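# Relay a ball through gutters into a roofed box

## Task

Get the ball out of the gutter it starts in and into the box that stands at a different arm. The box is covered on top and open on one side, and it must not be moved, raised, rotated or tilted beyond a small amount or the task fails. Pouring the ball between gutters and from a gutter into the box is allowed. The task also fails if the ball drops noticeably below table height at any moment when no robot is carrying it. A gutter only holds the ball while its open end is kept higher; if its handle is held vertical the ball rolls out. Arm feet (metres, heading in degrees counter-clockwise from +x): arm1 x=-1.71 y=+0.53 z=+0.95 facing -11; arm2 x=+0.00 y=+0.16 z=+0.91 facing -90; arm3 x=+1.71 y=+0.25 z=+0.86 facing -170. At the end, release everything and move the arms away; a result that holds only because a robot keeps it there is not counted.

## Robot and tools

Setup: three identical i2rt Big YAM arms named arm1, arm2 and arm3. Each has six revolute joints, a two-finger gripper and a wrist camera. With joints 1 and 6 at 0 and the hand level and pointing forward, the wrist camera sits on top of the hand and looks toward the fingertips. Reach is roughly 1.0 m from the joint1 axis. The room cameras are cam_end_1, cam_end_2, cam_gap_1, cam_gap_2, cam_side and cam_top. The wrist cameras are arm1_cam_wrist, arm2_cam_wrist and arm3_cam_wrist.

Frame: everything is in one scene frame with its origin on the floor and +z up. "hand" means the point midway between the fingertips. The hand's z axis runs along the fingers, and the fingers open and close along its y axis. The result lines print no foot poses; use the foot positions given in the task.

execute_actions(actions, cameras): actions is a list holding exactly one action, or an empty list. An empty list only returns state and images. An action is an object keyed by robot name. Each robot gets {"joints": {...}} with absolute target angles, which are places to go to and not offsets. The allowed keys, units and ranges are:
- joint1_rad: -2.879 to 2.879 rad, tolerance ±0.045. Turns the arm about its foot; positive is counter-clockwise seen from above; 0 unfolds the arm in the direction its foot faces.
- joint2_rad: 0 to 3.141, ±0.14. Shoulder: 0 means the upper arm points backward, roughly level; increasing swings it up and then forward.
- joint3_rad: 0 to 3.019, ±0.09. Elbow: 0 is fully folded; increasing opens it.
- joint4_rad: -1.692 to 1.57, ±0.055. Hand pitch; positive tilts the fingers upward.
- joint5_rad: -1.57 to 1.57, ±0.03. Sideways hand swing; positive goes to the arm's right.
- joint6_rad: -2.094 to 2.094, ±0.035. Hand roll; positive is clockwise seen from behind the hand.
- gripper_m: 0 to 0.093 m, ±0.003. This is the fingertip gap. Grip force is about 50 to 62 N per pad.

You may name any subset of joints and robots. All motions in an action start together but can finish at different times, and no action lasts longer than 15 s. A joint or robot you leave out may keep pushing toward its earlier target. Any unknown key or out-of-range value rejects the whole call, and nothing moves. For cameras, omit it, pass null or pass ["all"] to get every camera; pass [] for none; pass a list of names to choose. The "pictures" line gives the order of the returned images.

wait(seconds 0 to 10): sends no new command and returns state and images. zoom_image(camera, region [x0,y0,x1,y1] in pixels from the top-left, at most 504x504): gives a closer look at that camera's latest full image. read_manual returns only licence texts. finished_scene(scene 1 or 2) ends the scene for good and reports success. Replying without any tool call ends every remaining scene.

Result lines: joint_positions gives the current angles. joint_status says how each commanded joint finished:
- "off_target" means it came to rest away from the target and may still be pushing.
- "contact_stop" or "time_out" means the joint holds where it stopped. A time_out joint may keep a target close by and continue pushing; on_its_own reports this.
- "joint command not followed" (with a cause line) and "not_followed" mean a self- or inter-arm clearance check withheld the targets. The arm may retry them with later actions, but a gripper command in the same action is still carried out.
- on_its_own lists joints that were not commanded; "held at" is their target, not their position.
- After a stop is reported, the remaining motion calls in that reply are skipped.

To relieve a joint that keeps pushing, send it its reported position. A very small change of target may not move the joint at all.

Cautions: the arms keep pushing on contact and can push hard, which heats the motors. A MOTOR HOT warning appears from 85 °C. At 100 °C there is an OVER-TEMPERATURE FAULT: that arm goes limp and drops whatever it holds, and joint_status shows limit_stop_at_motor_heat; send the targets again afterwards. Two arms pressing hard together fails the task and ends the run. The clearance check can react too late and does not consider fingers, gripper housings or wrist cameras. Joints move at different speeds, so the hand can swing wide between two postures. Do not knock anything out of the work area, shove the box, or let the ball fall below table height. Loose objects may occasionally get a small push. The simulation keeps running while you think, and the robots hold your last command during that time. Camera calibrations are approximate, and wrist-camera poses depend on the reported joint angles.

Each tool is called by a JSON object that holds its "fn" and its "kwargs", one argument or row to a line.

## Session

{"fn": "execute_actions", "kwargs": {
  "actions": []
}}

Scene clock: 0.00 s.
arm1.joint_positions: joint1_rad=+0.759 joint2_rad=+0.480 joint3_rad=+1.319 joint4_rad=-1.342 joint5_rad=+0.237 joint6_rad=+0.103 gripper_m=+0.095
arm1.joint_status: not commanded
arm1.hand: x=-1.5383 y=+0.5910 z=+1.4800 quat_wxyz=(-0.511, +0.137, -0.845, -0.074) (m; scene frame)
arm2.joint_positions: joint1_rad=-0.189 joint2_rad=+0.447 joint3_rad=+1.689 joint4_rad=-1.207 joint5_rad=-0.180 joint6_rad=-0.732 gripper_m=+0.094
arm2.joint_status: not commanded
arm2.hand: x=+0.0073 y=+0.0767 z=+1.6324 quat_wxyz=(-0.290, -0.289, -0.636, +0.655) (m; scene frame)
arm3.joint_positions: joint1_rad=-0.388 joint2_rad=+0.634 joint3_rad=+1.463 joint4_rad=-1.465 joint5_rad=+0.166 joint6_rad=-0.197 gripper_m=+0.095
arm3.joint_status: not commanded
arm3.hand: x=+1.5222 y=+0.3210 z=+1.4111 quat_wxyz=(+0.167, -0.886, +0.042, +0.431) (m; scene frame)
pictures: arm1_cam_wrist, arm2_cam_wrist, arm3_cam_wrist, cam_end_1, cam_end_2, cam_gap_1, cam_gap_2, cam_side, cam_top
Images, in order (width x height): arm1_cam_wrist 504x504, arm2_cam_wrist 504x504, arm3_cam_wrist 504x504, cam_end_1 896x504, cam_end_2 896x504, cam_gap_1 896x504, cam_gap_2 896x504, cam_side 896x504, cam_top 896x504.

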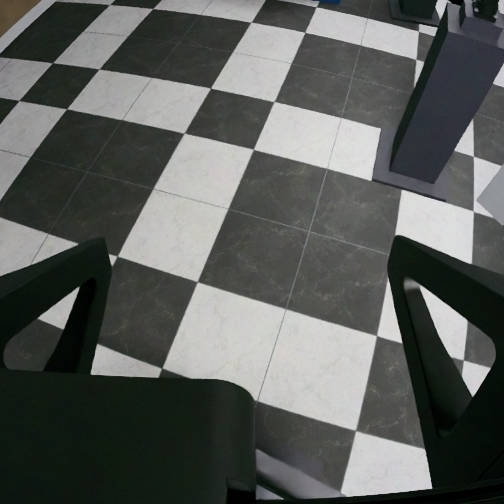

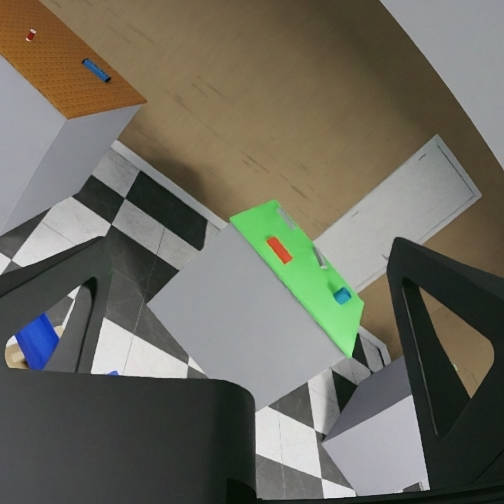

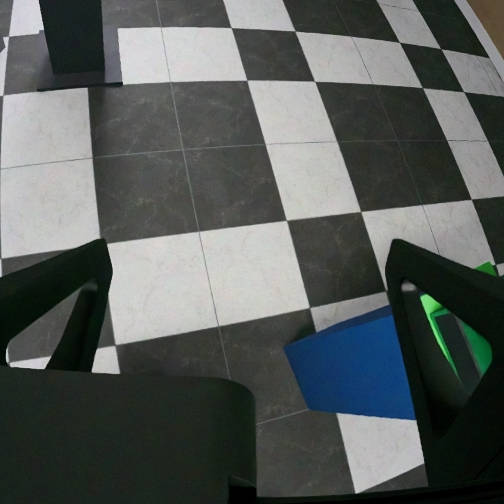

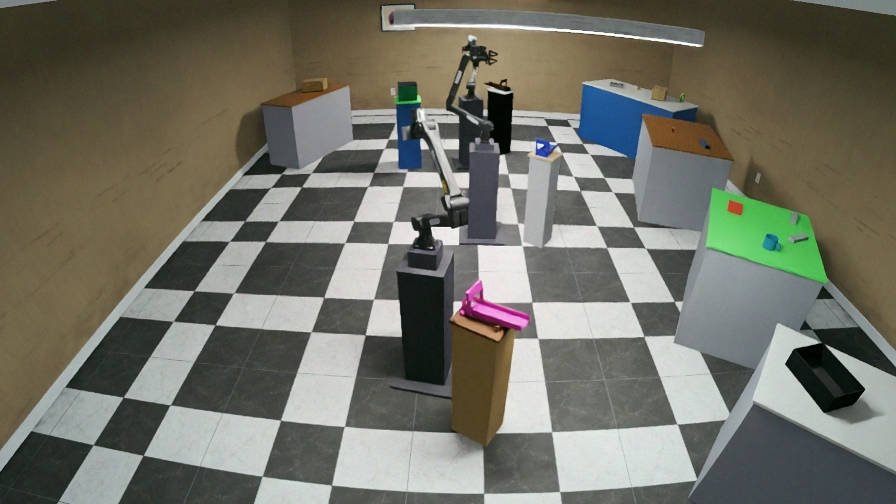

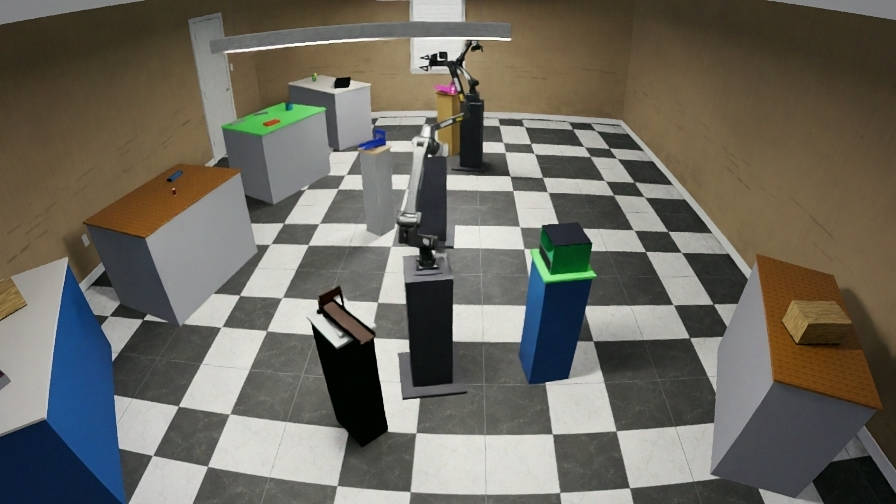

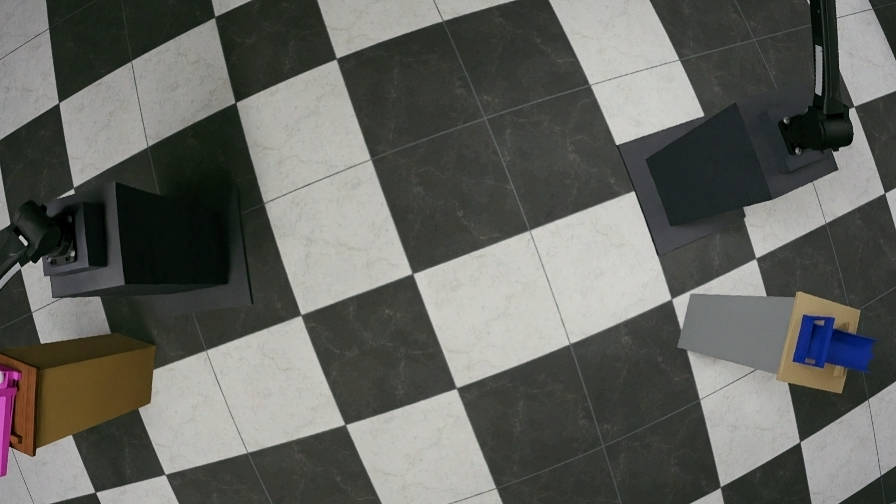

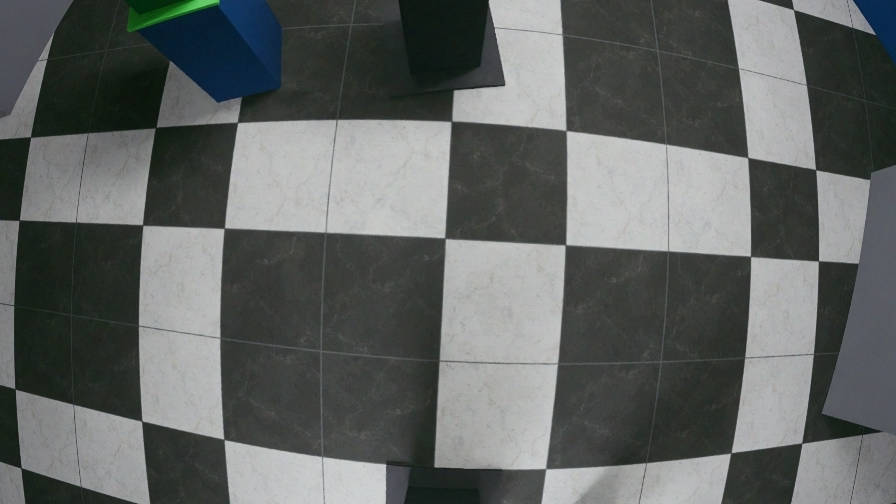

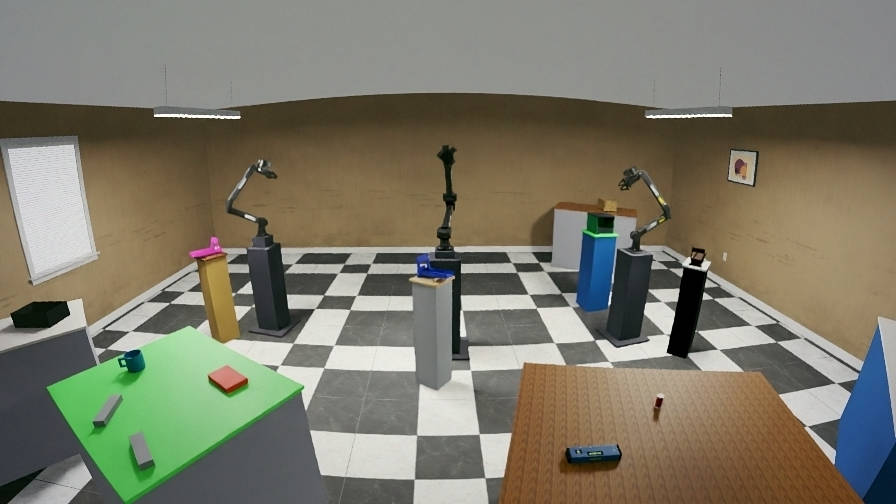

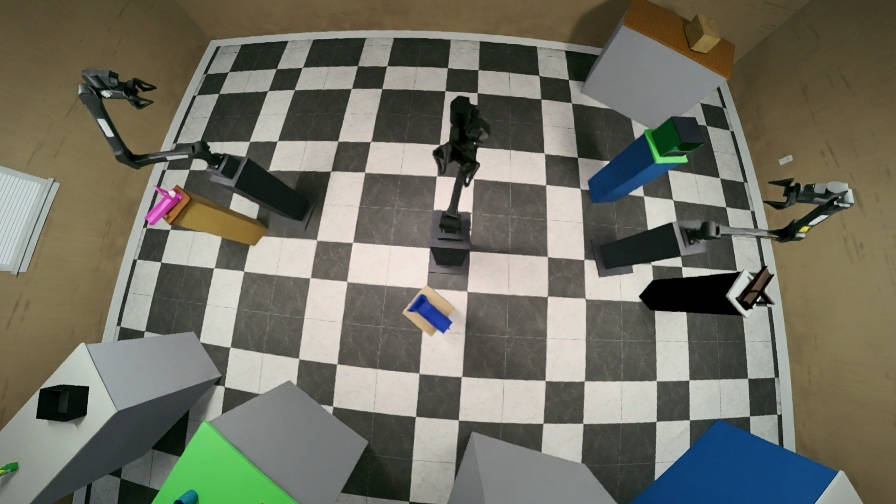

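{"fn": "zoom_image", "kwargs": {
  "camera": "cam_end_1",
  "region": [430, 260, 550, 360]
}}

{"fn": "zoom_image", "kwargs": {
  "camera": "cam_end_2",
  "region": [290, 270, 410, 370]
}}

{"fn": "zoom_image", "kwargs": {
  "camera": "cam_end_2",
  "region": [500, 200, 620, 300]
}}

{"fn": "zoom_image", "kwargs": {
  "camera": "cam_gap_1",
  "region": [756, 280, 896, 410]
}}

{"fn": "zoom_image", "kwargs": {
  "camera": "cam_side",
  "region": [390, 240, 470, 300]
}}

{"fn": "zoom_image", "kwargs": {
  "camera": "cam_top",
  "region": [125, 170, 205, 240]
}}

{"fn": "zoom_image", "kwargs": {
  "camera": "cam_side",
  "region": [560, 200, 720, 290]
}}

Region (430, 260, 550, 360) of cam_end_1's 896x504 image, scaled by 4.200, with more detail than that image has.

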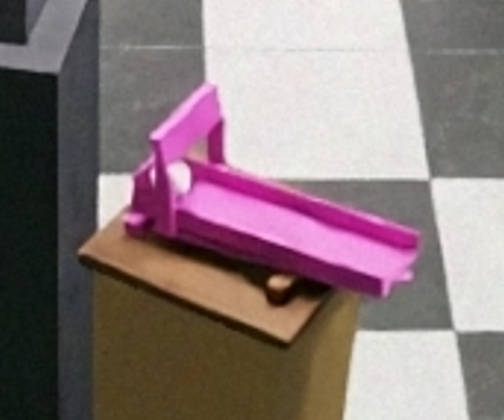

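Region (290, 270, 410, 370) of cam_end_2's 896x504 image, scaled by 4.200, with more detail than that image has.

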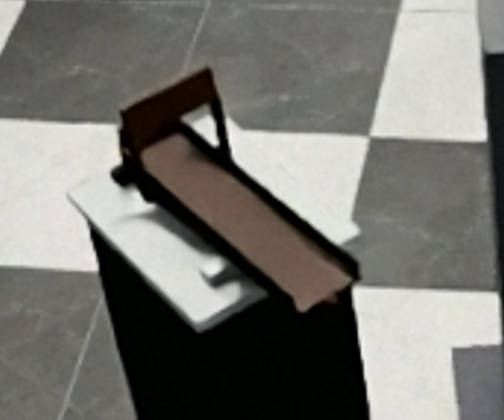

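Region (500, 200, 620, 300) of cam_end_2's 896x504 image, scaled by 4.200, with more detail than that image has.

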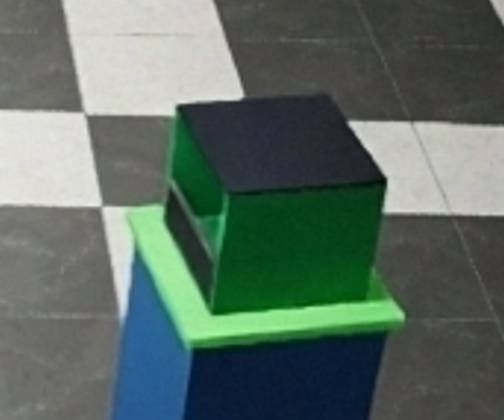

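Region (756, 280, 896, 410) of cam_gap_1's 896x504 image, scaled by 3.600, with more detail than that image has; it fills the top 468 rows of this view, and the rest is white.

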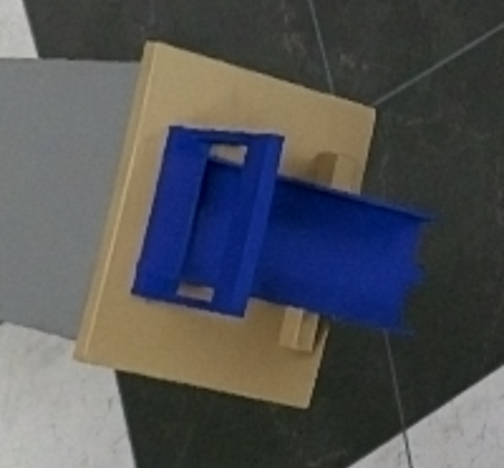

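Region (390, 240, 470, 300) of cam_side's 896x504 image, scaled by 6.300, with more detail than that image has; it fills the top 378 rows of this view, and the rest is white.

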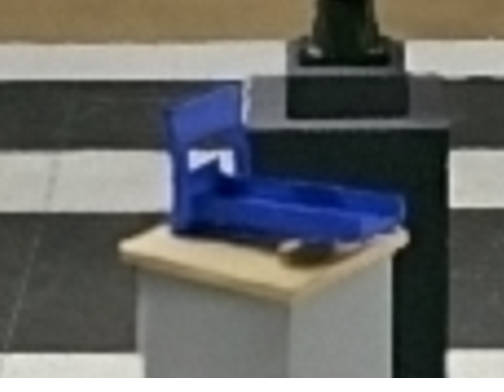

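Region (125, 170, 205, 240) of cam_top's 896x504 image, scaled by 6.300, with more detail than that image has; it fills the top 441 rows of this view, and the rest is white.

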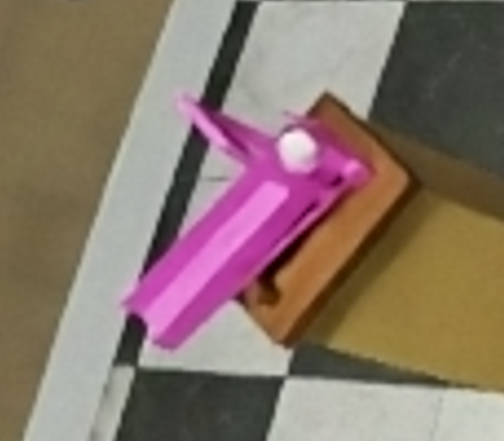

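Region (560, 200, 720, 290) of cam_side's 896x504 image, scaled by 3.150, with more detail than that image has; it fills the top 284 rows of this view, and the rest is white.

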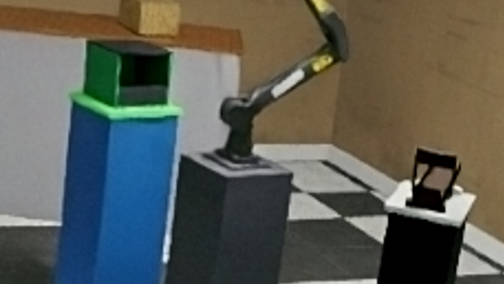

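{"fn": "execute_actions", "kwargs": {
  "actions": [
    {"arm1":{"joints":{"joint1_rad":-2.41,"joint2_rad":1.47,"joint3_rad":1.26,"joint4_rad":-1.2,"joint5_rad":0,"joint6_rad":1.19}},"arm2":{"joints":{"joint1_rad":-0.38,"joint2_rad":1.619,"joint3_rad":1.514,"joint4_rad":-1.415,"joint5_rad":-0.13,"joint6_rad":0.35}},"arm3":{"joints":{"joint1_rad":2.145,"joint2_rad":1.999,"joint3_rad":2.127,"joint4_rad":-1.69,"joint5_rad":-0.13,"joint6_rad":0}}}
  ],
  "cameras": ["arm1_cam_wrist","arm2_cam_wrist","arm3_cam_wrist","cam_end_1","cam_end_2","cam_side"]
}}

Scene clock: 15.47 s.
arm1.joint_positions: joint1_rad=-2.415 joint2_rad=+1.482 joint3_rad=+1.255 joint4_rad=-1.199 joint5_rad=-0.001 joint6_rad=+1.182 gripper_m=+0.095
arm1.joint_status: all done
arm1.hand: x=-2.1132 y=+0.2921 z=+1.1284 quat_wxyz=(-0.051, -0.946, +0.316, +0.048) (m; scene frame)
arm2.joint_positions: joint1_rad=-0.371 joint2_rad=+1.615 joint3_rad=+1.512 joint4_rad=-1.407 joint5_rad=-0.132 joint6_rad=+0.337 gripper_m=+0.094
arm2.joint_status: all done
arm2.hand: x=-0.1637 y=-0.3135 z=+1.1241 quat_wxyz=(-0.067, -0.905, -0.418, -0.031) (m; scene frame)
arm3.joint_positions: joint1_rad=+2.151 joint2_rad=+2.030 joint3_rad=+2.089 joint4_rad=-1.673 joint5_rad=-0.132 joint6_rad=-0.008 gripper_m=+0.095
arm3.joint_status: all done
joint sent to its limit — the command would take arm3.joint4_rad past its lower limit, so that joint was sent only as far as its limit.
arm3.hand: x=+2.1617 y=-0.1829 z=+1.0695 quat_wxyz=(+0.002, -0.392, -0.917, -0.070) (m; scene frame)
pictures: arm1_cam_wrist, arm2_cam_wrist, arm3_cam_wrist, cam_end_1, cam_end_2, cam_side
camera_calibration (this result's frames):
arm1_cam_wrist: T_world_to_cam=[[0.590999, 0.797059, -0.124162, 1.15368], [0.716849, -0.448348, 0.533958, 1.05505], [0.369928, -0.404574, -0.836345, 1.96505], [0, 0, 0, 1]] pos_world=[-2.16507, 0.348486, 1.22335]
arm2_cam_wrist: T_world_to_cam=[[-0.747968, 0.648268, -0.142451, 0.23701], [0.46842, 0.667619, 0.578677, -0.359259], [0.470241, 0.366106, -0.803019, 1.21421], [0, 0, 0, 1]] pos_world=[-0.225409, -0.358326, 1.21669]
arm3_cam_wrist: T_world_to_cam=[[-0.721088, -0.683506, -0.113365, 1.54998], [-0.58968, 0.519546, 0.618344, 0.711931], [-0.363744, 0.51273, -0.777688, 1.83256], [0, 0, 0, 1]] pos_world=[2.20407, -0.250069, 1.16066]
Images, in order (width x height): arm1_cam_wrist 504x504, arm2_cam_wrist 504x504, arm3_cam_wrist 504x504, cam_end_1 896x504, cam_end_2 896x504, cam_side 896x504.

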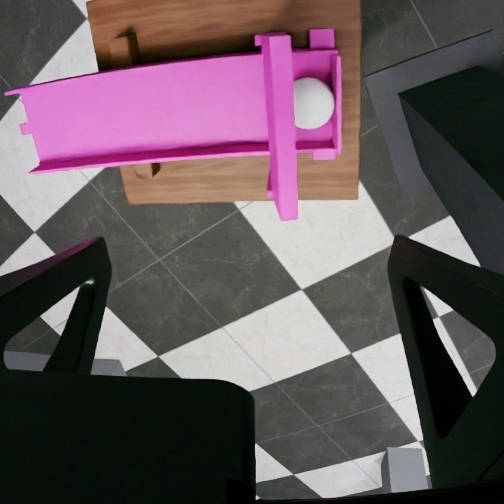

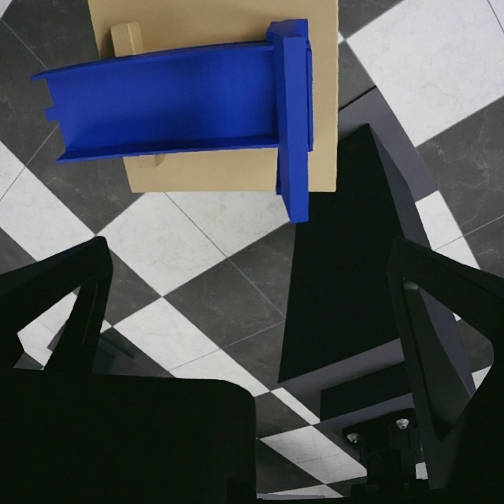

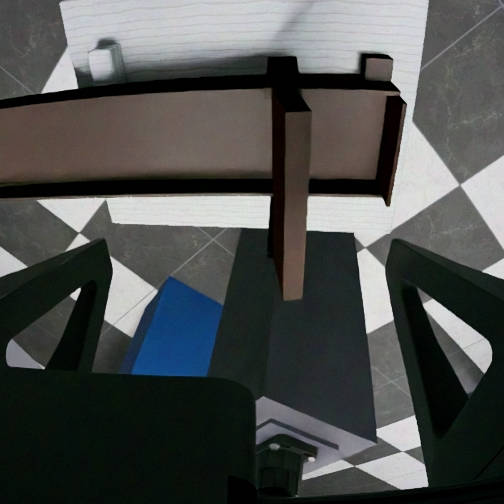

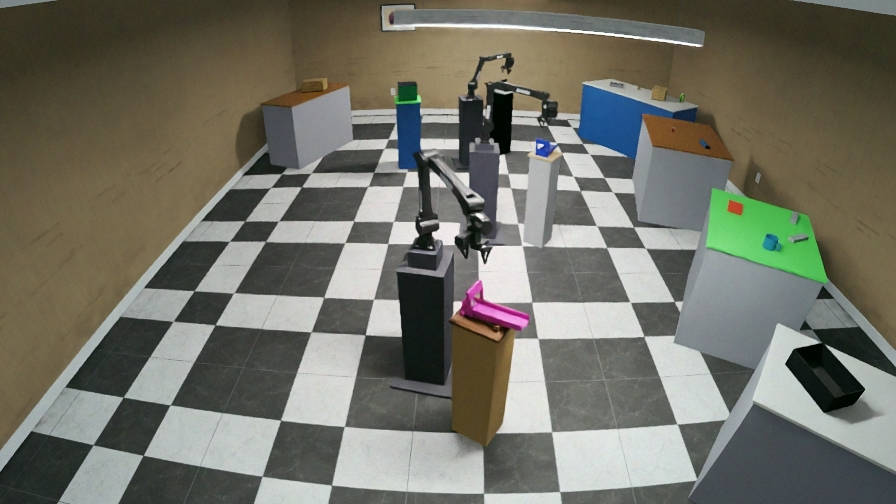

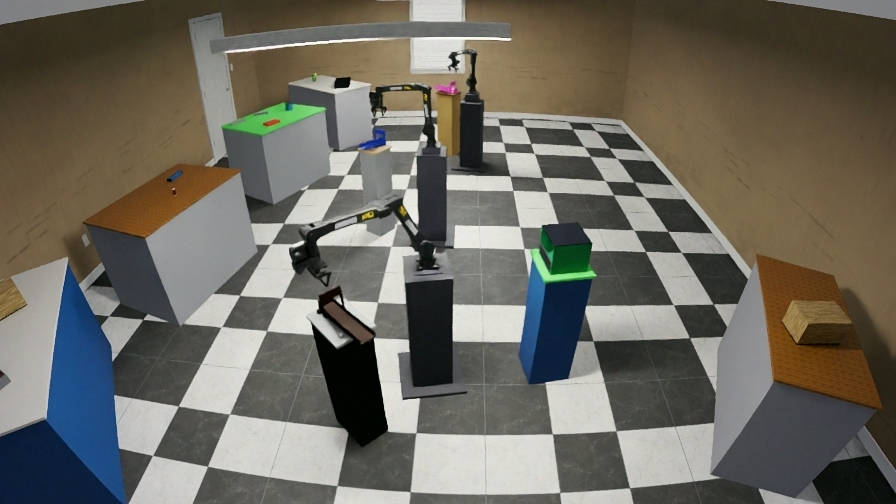

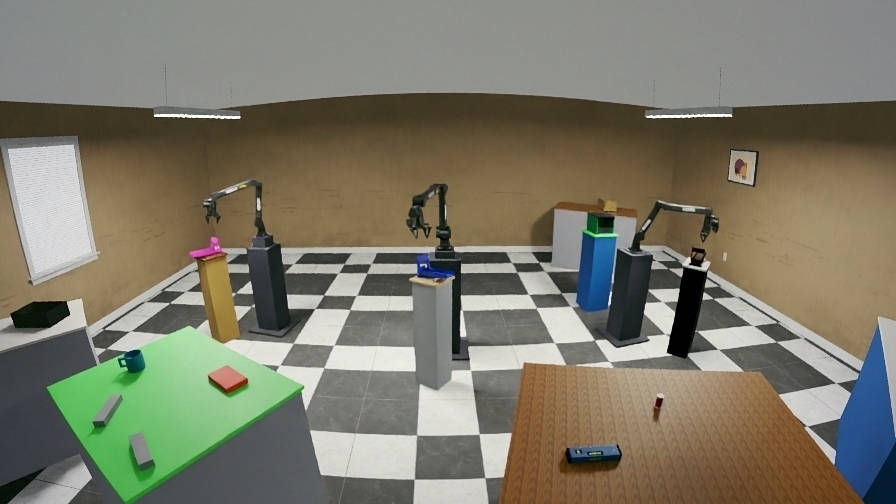

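{"fn": "execute_actions", "kwargs": {
  "actions": [
    {"arm1":{"joints":{"joint1_rad":-2.47,"joint2_rad":1.60,"joint3_rad":1.073,"joint4_rad":-0.905,"joint5_rad":-0.06,"joint6_rad":1.04}},"arm2":{"joints":{"joint1_rad":-0.40,"joint2_rad":1.676,"joint3_rad":1.279,"joint4_rad":-1.123,"joint6_rad":0.25}},"arm3":{"joints":{"joint1_rad":2.115,"joint2_rad":1.89,"joint3_rad":1.78,"joint4_rad":-1.412,"joint6_rad":-0.08}}}
  ],
  "cameras": ["arm1_cam_wrist","arm2_cam_wrist","arm3_cam_wrist","cam_end_1","cam_end_2","cam_side"]
}}

{"fn": "zoom_image", "kwargs": {
  "camera": "cam_end_1",
  "region": [430, 230, 550, 350]
}}

{"fn": "zoom_image", "kwargs": {
  "camera": "cam_side",
  "region": [380, 210, 470, 300]
}}

{"fn": "zoom_image", "kwargs": {
  "camera": "cam_end_2",
  "region": [280, 240, 400, 360]
}}

Scene clock: 20.87 s.
arm1.joint_positions: joint1_rad=-2.471 joint2_rad=+1.608 joint3_rad=+1.055 joint4_rad=-0.915 joint5_rad=-0.056 joint6_rad=+1.049 gripper_m=+0.095
arm1.joint_status: all done
arm1.hand: x=-2.1130 y=+0.3114 z=+1.0058 quat_wxyz=(-0.052, -0.959, +0.278, +0.018) (m; scene frame)
arm2.joint_positions: joint1_rad=-0.392 joint2_rad=+1.678 joint3_rad=+1.276 joint4_rad=-1.133 joint5_rad=-0.132 joint6_rad=+0.263 gripper_m=+0.094
arm2.joint_status: all done
arm2.hand: x=-0.1683 y=-0.2989 z=+1.0079 quat_wxyz=(-0.060, -0.895, -0.441, -0.037) (m; scene frame)
arm3.joint_positions: joint1_rad=+2.113 joint2_rad=+1.894 joint3_rad=+1.761 joint4_rad=-1.421 joint5_rad=-0.132 joint6_rad=-0.070 gripper_m=+0.095
arm3.joint_status: all done
arm3.hand: x=+2.1234 y=-0.1748 z=+1.0249 quat_wxyz=(-0.029, -0.379, -0.923, -0.057) (m; scene frame)
pictures: arm1_cam_wrist, arm2_cam_wrist, arm3_cam_wrist, cam_end_1, cam_end_2, cam_side
camera_calibration (this result's frames):
arm1_cam_wrist: T_world_to_cam=[[0.528797, 0.841874, -0.107805, 0.96112], [0.722328, -0.379693, 0.577993, 1.07498], [0.445664, -0.383511, -0.80889, 1.99613], [0, 0, 0, 1]] pos_world=[-2.17433, 0.364558, 1.09694]
arm2_cam_wrist: T_world_to_cam=[[-0.780144, 0.610772, -0.135396, 0.183784], [0.431973, 0.682467, 0.589609, -0.312293], [0.45252, 0.401493, -0.796259, 1.1185], [0, 0, 0, 1]] pos_world=[-0.227863, -0.348189, 1.09963]
arm3_cam_wrist: T_world_to_cam=[[-0.698416, -0.706835, -0.112247, 1.46946], [-0.630763, 0.533815, 0.563187, 0.85891], [-0.338162, 0.46414, -0.81867, 1.759], [0, 0, 0, 1]] pos_world=[2.16289, -0.236251, 1.12125]
Images, in order (width x height): arm1_cam_wrist 504x504, arm2_cam_wrist 504x504, arm3_cam_wrist 504x504, cam_end_1 896x504, cam_end_2 896x504, cam_side 896x504.

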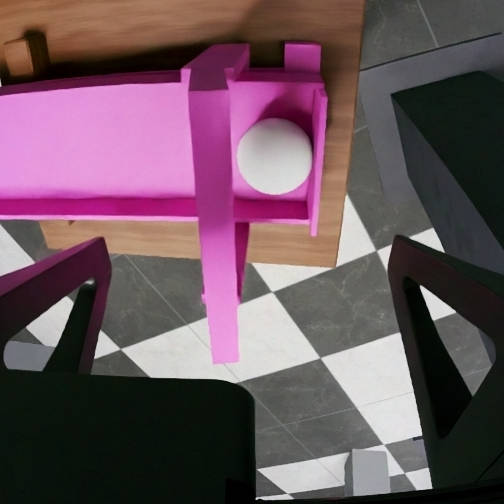

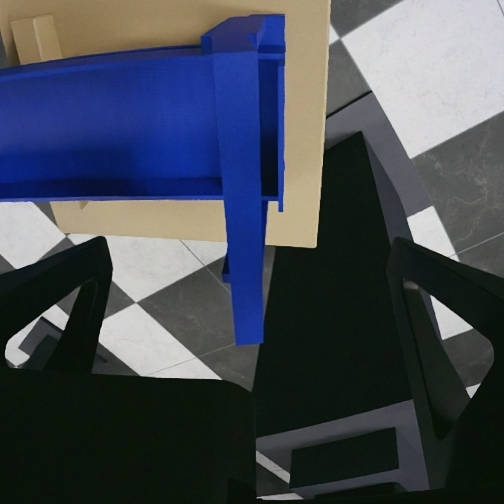

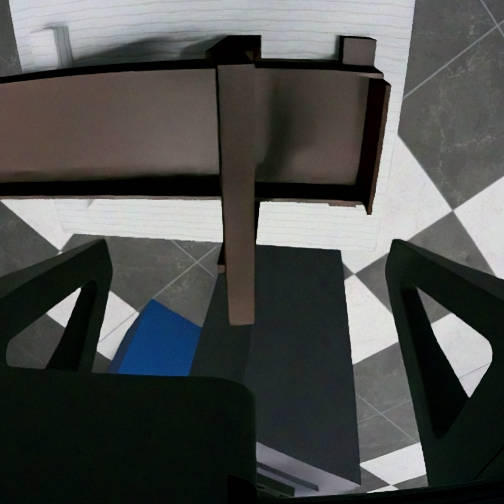

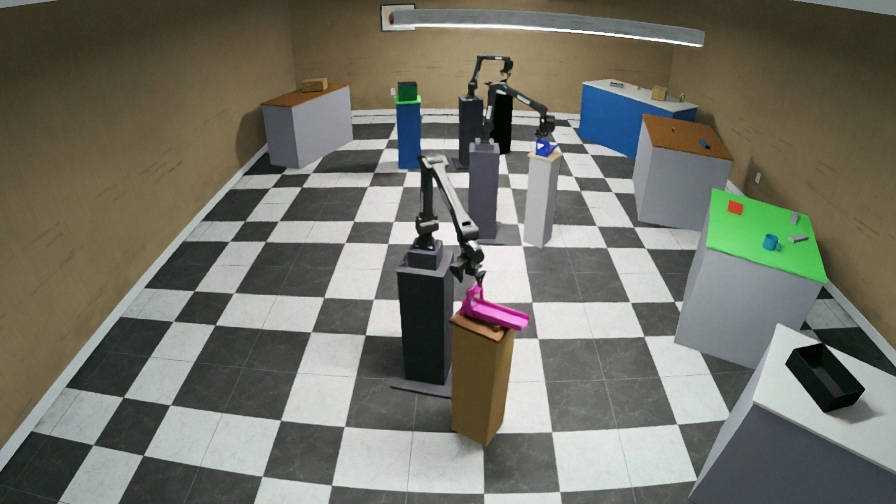

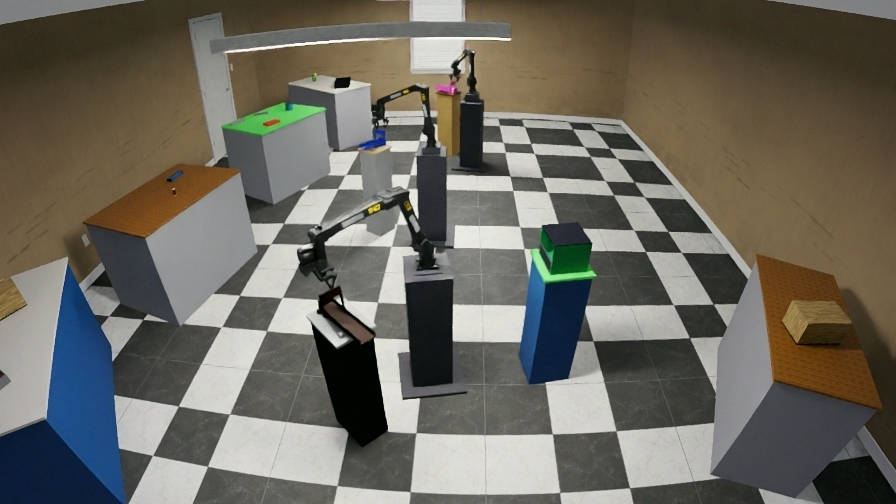

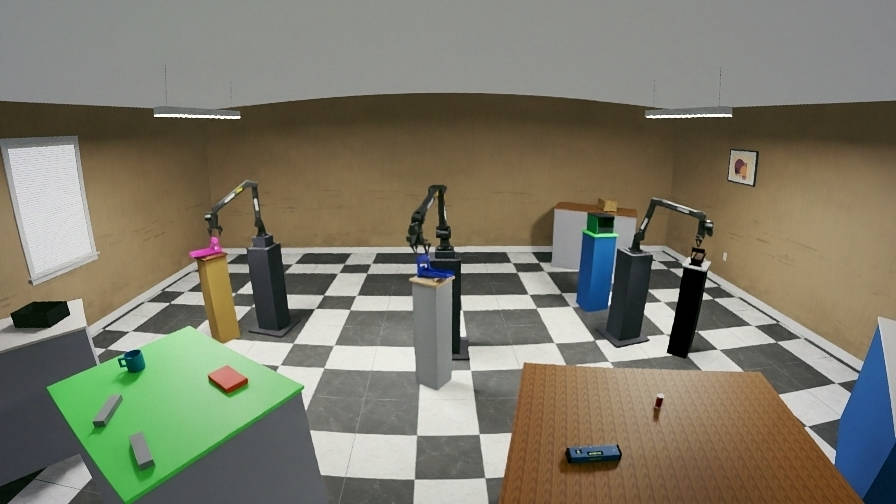

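Region (430, 230, 550, 350) of cam_end_1's 896x504 image, scaled by 4.200, with more detail than that image has.

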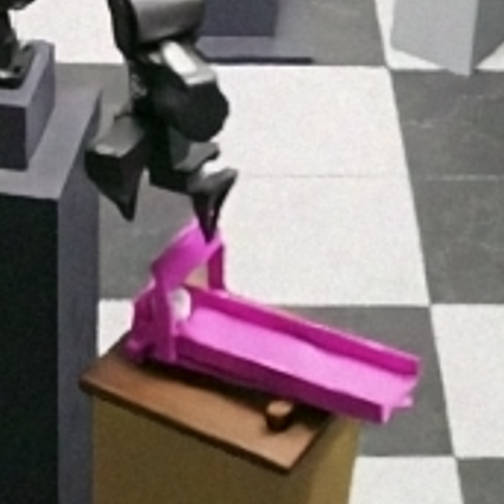

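Region (380, 210, 470, 300) of cam_side's 896x504 image, scaled by 5.600, with more detail than that image has.

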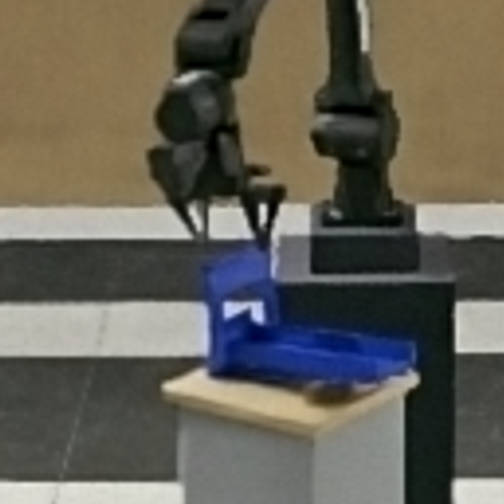

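Region (280, 240, 400, 360) of cam_end_2's 896x504 image, scaled by 4.200, with more detail than that image has.

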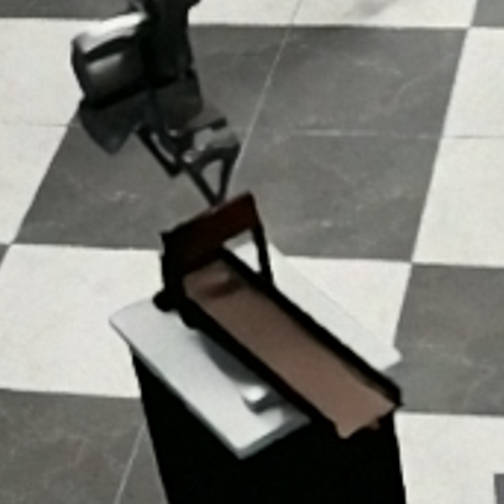

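{"fn": "execute_actions", "kwargs": {
  "actions": [
    {"arm1":{"joints":{"joint1_rad":-2.45,"joint2_rad":1.693,"joint3_rad":1.03,"joint4_rad":-0.757,"joint6_rad":1.065,"gripper_m":0.05}},"arm2":{"joints":{"joint1_rad":-0.378,"joint2_rad":1.727,"joint3_rad":1.204,"joint4_rad":-0.985,"joint6_rad":0.23,"gripper_m":0.05}},"arm3":{"joints":{"joint1_rad":2.13,"joint2_rad":1.915,"joint3_rad":1.662,"joint4_rad":-1.275,"gripper_m":0.05}}}
  ],
  "cameras": ["arm1_cam_wrist","arm2_cam_wrist","arm3_cam_wrist","cam_side"]
}}

Scene clock: 24.37 s.
arm1.joint_positions: joint1_rad=-2.457 joint2_rad=+1.702 joint3_rad=+1.027 joint4_rad=-0.768 joint5_rad=-0.056 joint6_rad=+1.057 gripper_m=+0.050
arm1.joint_status: all done
arm1.hand: x=-2.1228 y=+0.2996 z=+0.9593 quat_wxyz=(-0.061, -0.959, +0.275, +0.027) (m; scene frame)
arm2.joint_positions: joint1_rad=-0.390 joint2_rad=+1.717 joint3_rad=+1.209 joint4_rad=-0.995 joint5_rad=-0.132 joint6_rad=+0.243 gripper_m=+0.050
arm2.joint_status: all done
arm2.hand: x=-0.1681 y=-0.3027 z=+0.9671 quat_wxyz=(-0.070, -0.889, -0.452, -0.025) (m; scene frame)
arm3.joint_positions: joint1_rad=+2.124 joint2_rad=+1.916 joint3_rad=+1.646 joint4_rad=-1.284 joint5_rad=-0.132 joint6_rad=-0.071 gripper_m=+0.050
arm3.joint_status: all done
arm3.hand: x=+2.1251 y=-0.1677 z=+0.9691 quat_wxyz=(-0.028, -0.373, -0.925, -0.057) (m; scene frame)
pictures: arm1_cam_wrist, arm2_cam_wrist, arm3_cam_wrist, cam_side
camera_calibration (this result's frames):
arm1_cam_wrist: T_world_to_cam=[[0.521432, 0.843259, -0.130469, 0.976908], [0.737216, -0.368209, 0.566511, 1.14361], [0.429676, -0.391581, -0.81366, 1.93138], [0, 0, 0, 1]] pos_world=[-2.18235, 0.353595, 1.05108]
arm2_cam_wrist: T_world_to_cam=[[-0.795278, 0.589079, -0.143243, 0.179195], [0.424389, 0.709684, 0.562354, -0.25236], [0.432928, 0.386438, -0.814395, 1.09715], [0, 0, 0, 1]] pos_world=[-0.22538, -0.350446, 1.0611]
arm3_cam_wrist: T_world_to_cam=[[-0.690602, -0.714436, -0.112468, 1.45178], [-0.63641, 0.526426, 0.563789, 0.897803], [-0.343585, 0.46093, -0.818226, 1.72117], [0, 0, 0, 1]] pos_world=[2.16535, -0.228758, 1.06541]
Images, in order (width x height): arm1_cam_wrist 504x504, arm2_cam_wrist 504x504, arm3_cam_wrist 504x504, cam_side 896x504.

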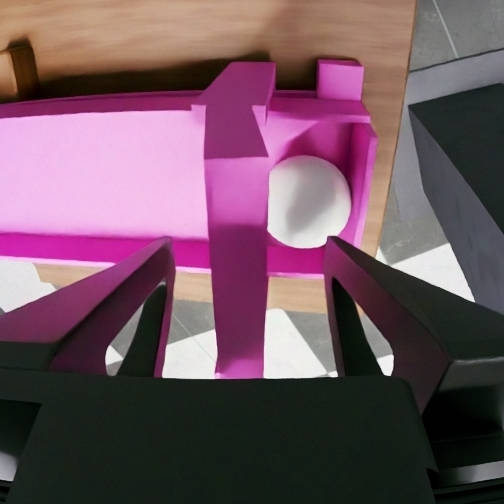

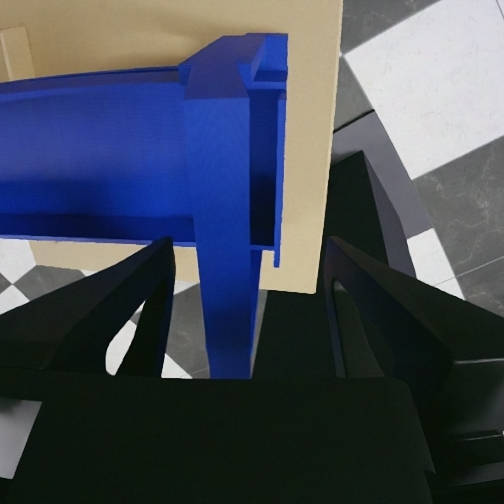

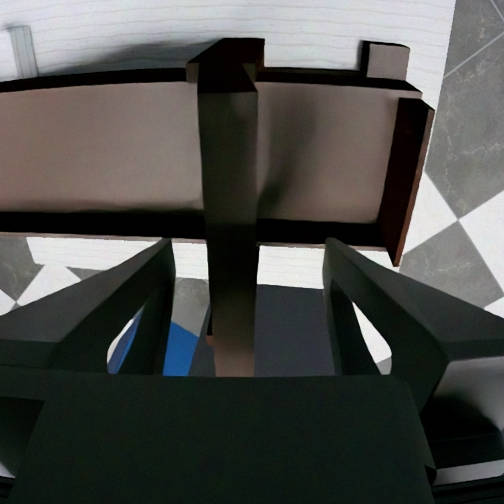

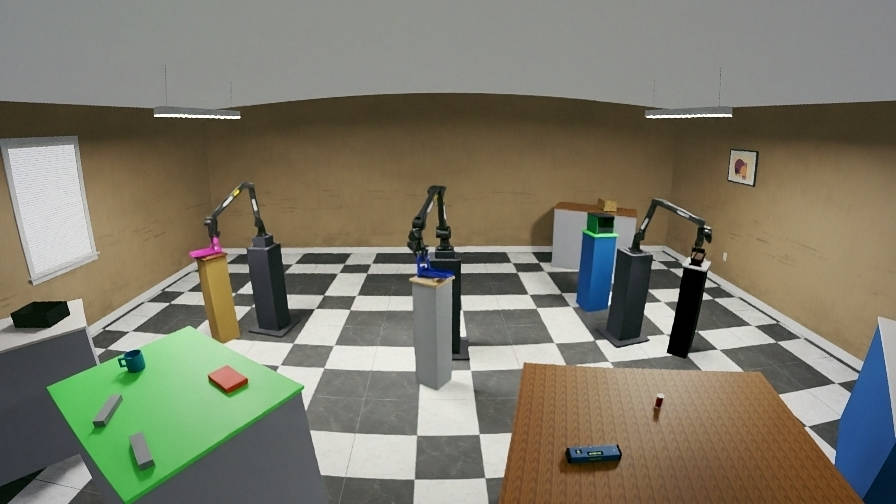

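{"fn": "execute_actions", "kwargs": {
  "actions": [
    {"arm1":{"joints":{"joint4_rad":-0.742}},"arm2":{"joints":{"joint1_rad":-0.362,"joint2_rad":1.745}},"arm3":{"joints":{"joint1_rad":2.141,"joint2_rad":1.935}}}
  ],
  "cameras": []
}}

{"fn": "execute_actions", "kwargs": {
  "actions": [
    {"arm1":{"joints":{"gripper_m":0.0}},"arm2":{"joints":{"gripper_m":0.0}},"arm3":{"joints":{"gripper_m":0.0}}}
  ],
  "cameras": ["arm1_cam_wrist","arm2_cam_wrist","arm3_cam_wrist"]
}}

Scene clock: 26.30 s.
arm1.joint_positions: joint1_rad=-2.457 joint2_rad=+1.702 joint3_rad=+1.027 joint4_rad=-0.753 joint5_rad=-0.056 joint6_rad=+1.057 gripper_m=+0.050
arm1.joint_status: all done
arm1.hand: x=-2.1259 y=+0.2979 z=+0.9597 quat_wxyz=(-0.066, -0.959, +0.274, +0.032) (m; scene frame)
arm2.joint_positions: joint1_rad=-0.370 joint2_rad=+1.721 joint3_rad=+1.209 joint4_rad=-0.995 joint5_rad=-0.132 joint6_rad=+0.243 gripper_m=+0.050
arm2.joint_status: all done
arm2.hand: x=-0.1586 y=-0.3057 z=+0.9654 quat_wxyz=(-0.069, -0.884, -0.461, -0.027) (m; scene frame)
arm3.joint_positions: joint1_rad=+2.135 joint2_rad=+1.921 joint3_rad=+1.646 joint4_rad=-1.284 joint5_rad=-0.132 joint6_rad=-0.071 gripper_m=+0.050
arm3.joint_status: all done
arm3.hand: x=+2.1298 y=-0.1629 z=+0.9665 quat_wxyz=(-0.026, -0.368, -0.928, -0.058) (m; scene frame)
pictures: none
No camera images: the call's "cameras" was empty. Leave "cameras" out to get every camera's image.

Scene clock: 26.97 s.
arm1.joint_positions: joint1_rad=-2.456 joint2_rad=+1.692 joint3_rad=+1.027 joint4_rad=-0.745 joint5_rad=-0.062 joint6_rad=+1.059 gripper_m=+0.012
arm1.joint_status: gripper_m off_target (ended at +0.012, target +0.000)
arm1.hand: x=-2.1278 y=+0.2952 z=+0.9643 quat_wxyz=(-0.074, -0.958, +0.274, +0.037) (m; scene frame)
arm2.joint_positions: joint1_rad=-0.370 joint2_rad=+1.718 joint3_rad=+1.209 joint4_rad=-0.993 joint5_rad=-0.144 joint6_rad=+0.240 gripper_m=+0.012
arm2.joint_status: gripper_m off_target (ended at +0.012, target +0.000)
arm2.hand: x=-0.1570 y=-0.3074 z=+0.9673 quat_wxyz=(-0.076, -0.883, -0.462, -0.028) (m; scene frame)
arm3.joint_positions: joint1_rad=+2.135 joint2_rad=+1.918 joint3_rad=+1.646 joint4_rad=-1.284 joint5_rad=-0.147 joint6_rad=-0.071 gripper_m=+0.012
arm3.joint_status: gripper_m off_target (ended at +0.012, target +0.000)
arm3.hand: x=+2.1317 y=-0.1614 z=+0.9685 quat_wxyz=(-0.030, -0.368, -0.927, -0.064) (m; scene frame)
pictures: arm1_cam_wrist, arm2_cam_wrist, arm3_cam_wrist
camera_calibration (this result's frames):
arm1_cam_wrist: T_world_to_cam=[[0.51792, 0.84028, -0.160276, 1.00601], [0.751217, -0.357147, 0.555085, 1.18033], [0.409184, -0.407892, -0.816206, 1.89961], [0, 0, 0, 1]] pos_world=[-2.18501, 0.351057, 1.05653]
arm2_cam_wrist: T_world_to_cam=[[-0.807529, 0.568805, -0.156069, 0.195166], [0.401241, 0.723699, 0.561484, -0.252319], [0.432322, 0.390794, -0.812636, 1.09386], [0, 0, 0, 1]] pos_world=[-0.214057, -0.355882, 1.06104]
arm3_cam_wrist: T_world_to_cam=[[-0.681152, -0.720891, -0.12786, 1.45445], [-0.648202, 0.512595, 0.563099, 0.922634], [-0.340393, 0.466435, -0.816438, 1.71242], [0, 0, 0, 1]] pos_world=[2.17165, -0.22317, 1.06452]
Images, in order (width x height): arm1_cam_wrist 504x504, arm2_cam_wrist 504x504, arm3_cam_wrist 504x504.

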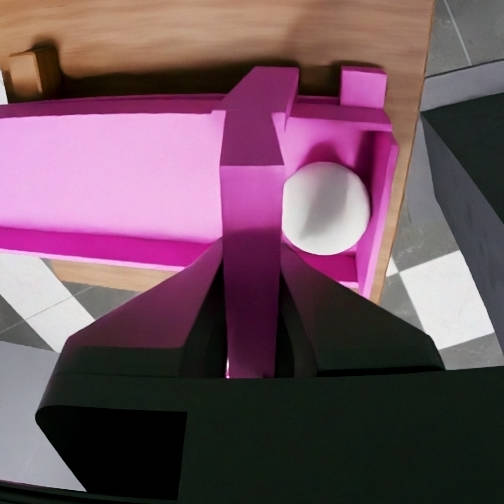

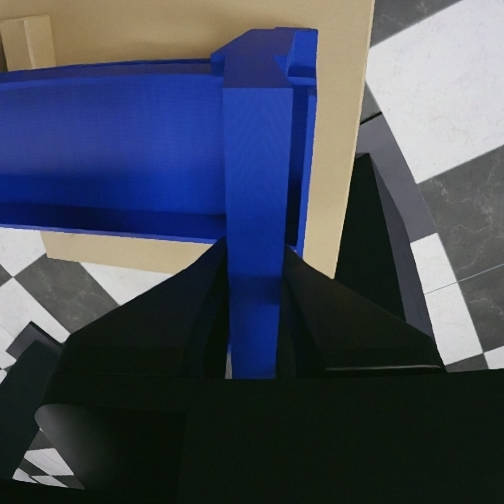

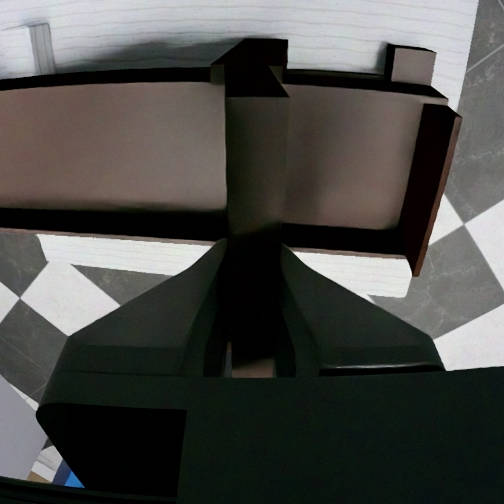

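{"fn": "execute_actions", "kwargs": {
  "actions": [
    {"arm1":{"joints":{"joint2_rad":1.35,"joint3_rad":1.05}},"arm2":{"joints":{"joint2_rad":1.42,"joint3_rad":1.24}},"arm3":{"joints":{"joint2_rad":1.62,"joint3_rad":1.66}}}
  ],
  "cameras": ["arm1_cam_wrist","cam_side"]
}}

Scene clock: 29.60 s.
arm1.joint_positions: joint1_rad=-2.456 joint2_rad=+1.365 joint3_rad=+1.027 joint4_rad=-0.747 joint5_rad=-0.061 joint6_rad=+1.059 gripper_m=+0.012
arm1.joint_status: all done
arm1.hand: x=-2.1377 y=+0.2889 z=+1.1158 quat_wxyz=(-0.186, -0.935, +0.262, +0.152) (m; scene frame)
arm2.joint_positions: joint1_rad=-0.369 joint2_rad=+1.410 joint3_rad=+1.209 joint4_rad=-0.992 joint5_rad=-0.128 joint6_rad=+0.240 gripper_m=+0.011
arm2.joint_status: all done
arm2.hand: x=-0.1600 y=-0.3057 z=+1.1132 quat_wxyz=(-0.170, -0.865, -0.463, +0.092) (m; scene frame)
arm3.joint_positions: joint1_rad=+2.137 joint2_rad=+1.628 joint3_rad=+1.624 joint4_rad=-1.282 joint5_rad=-0.128 joint6_rad=-0.073 gripper_m=+0.012
arm3.joint_status: all done
arm3.hand: x=+2.1159 y=-0.1462 z=+1.1205 quat_wxyz=(-0.147, -0.355, -0.923, +0.003) (m; scene frame)
pictures: arm1_cam_wrist, cam_side
camera_calibration (this result's frames):
arm1_cam_wrist: T_world_to_cam=[[0.43139, 0.795494, -0.425549, 1.16474], [0.885699, -0.283729, 0.367471, 1.57708], [0.171581, -0.535432, -0.826966, 1.56569], [0, 0, 0, 1]] pos_world=[-2.16791, 0.359243, 1.21089]
Images, in order (width x height): arm1_cam_wrist 504x504, cam_side 896x504.

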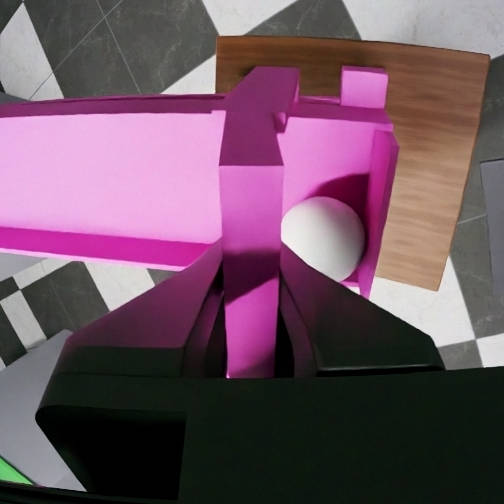

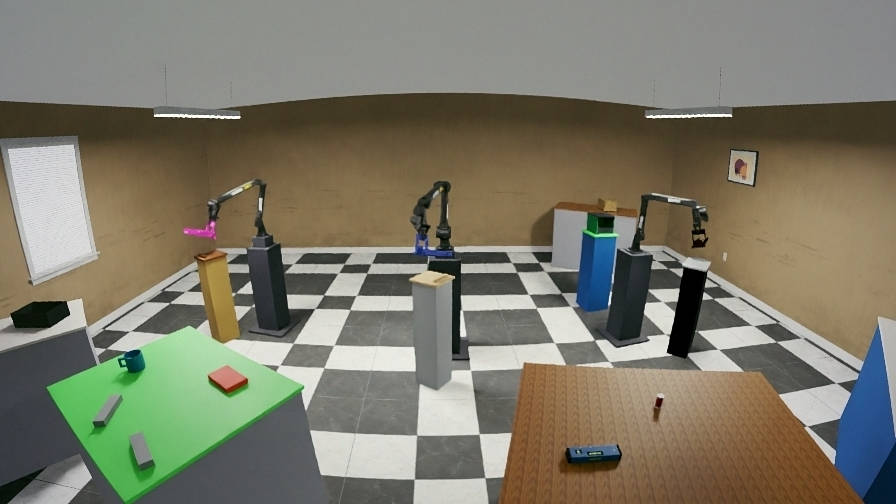

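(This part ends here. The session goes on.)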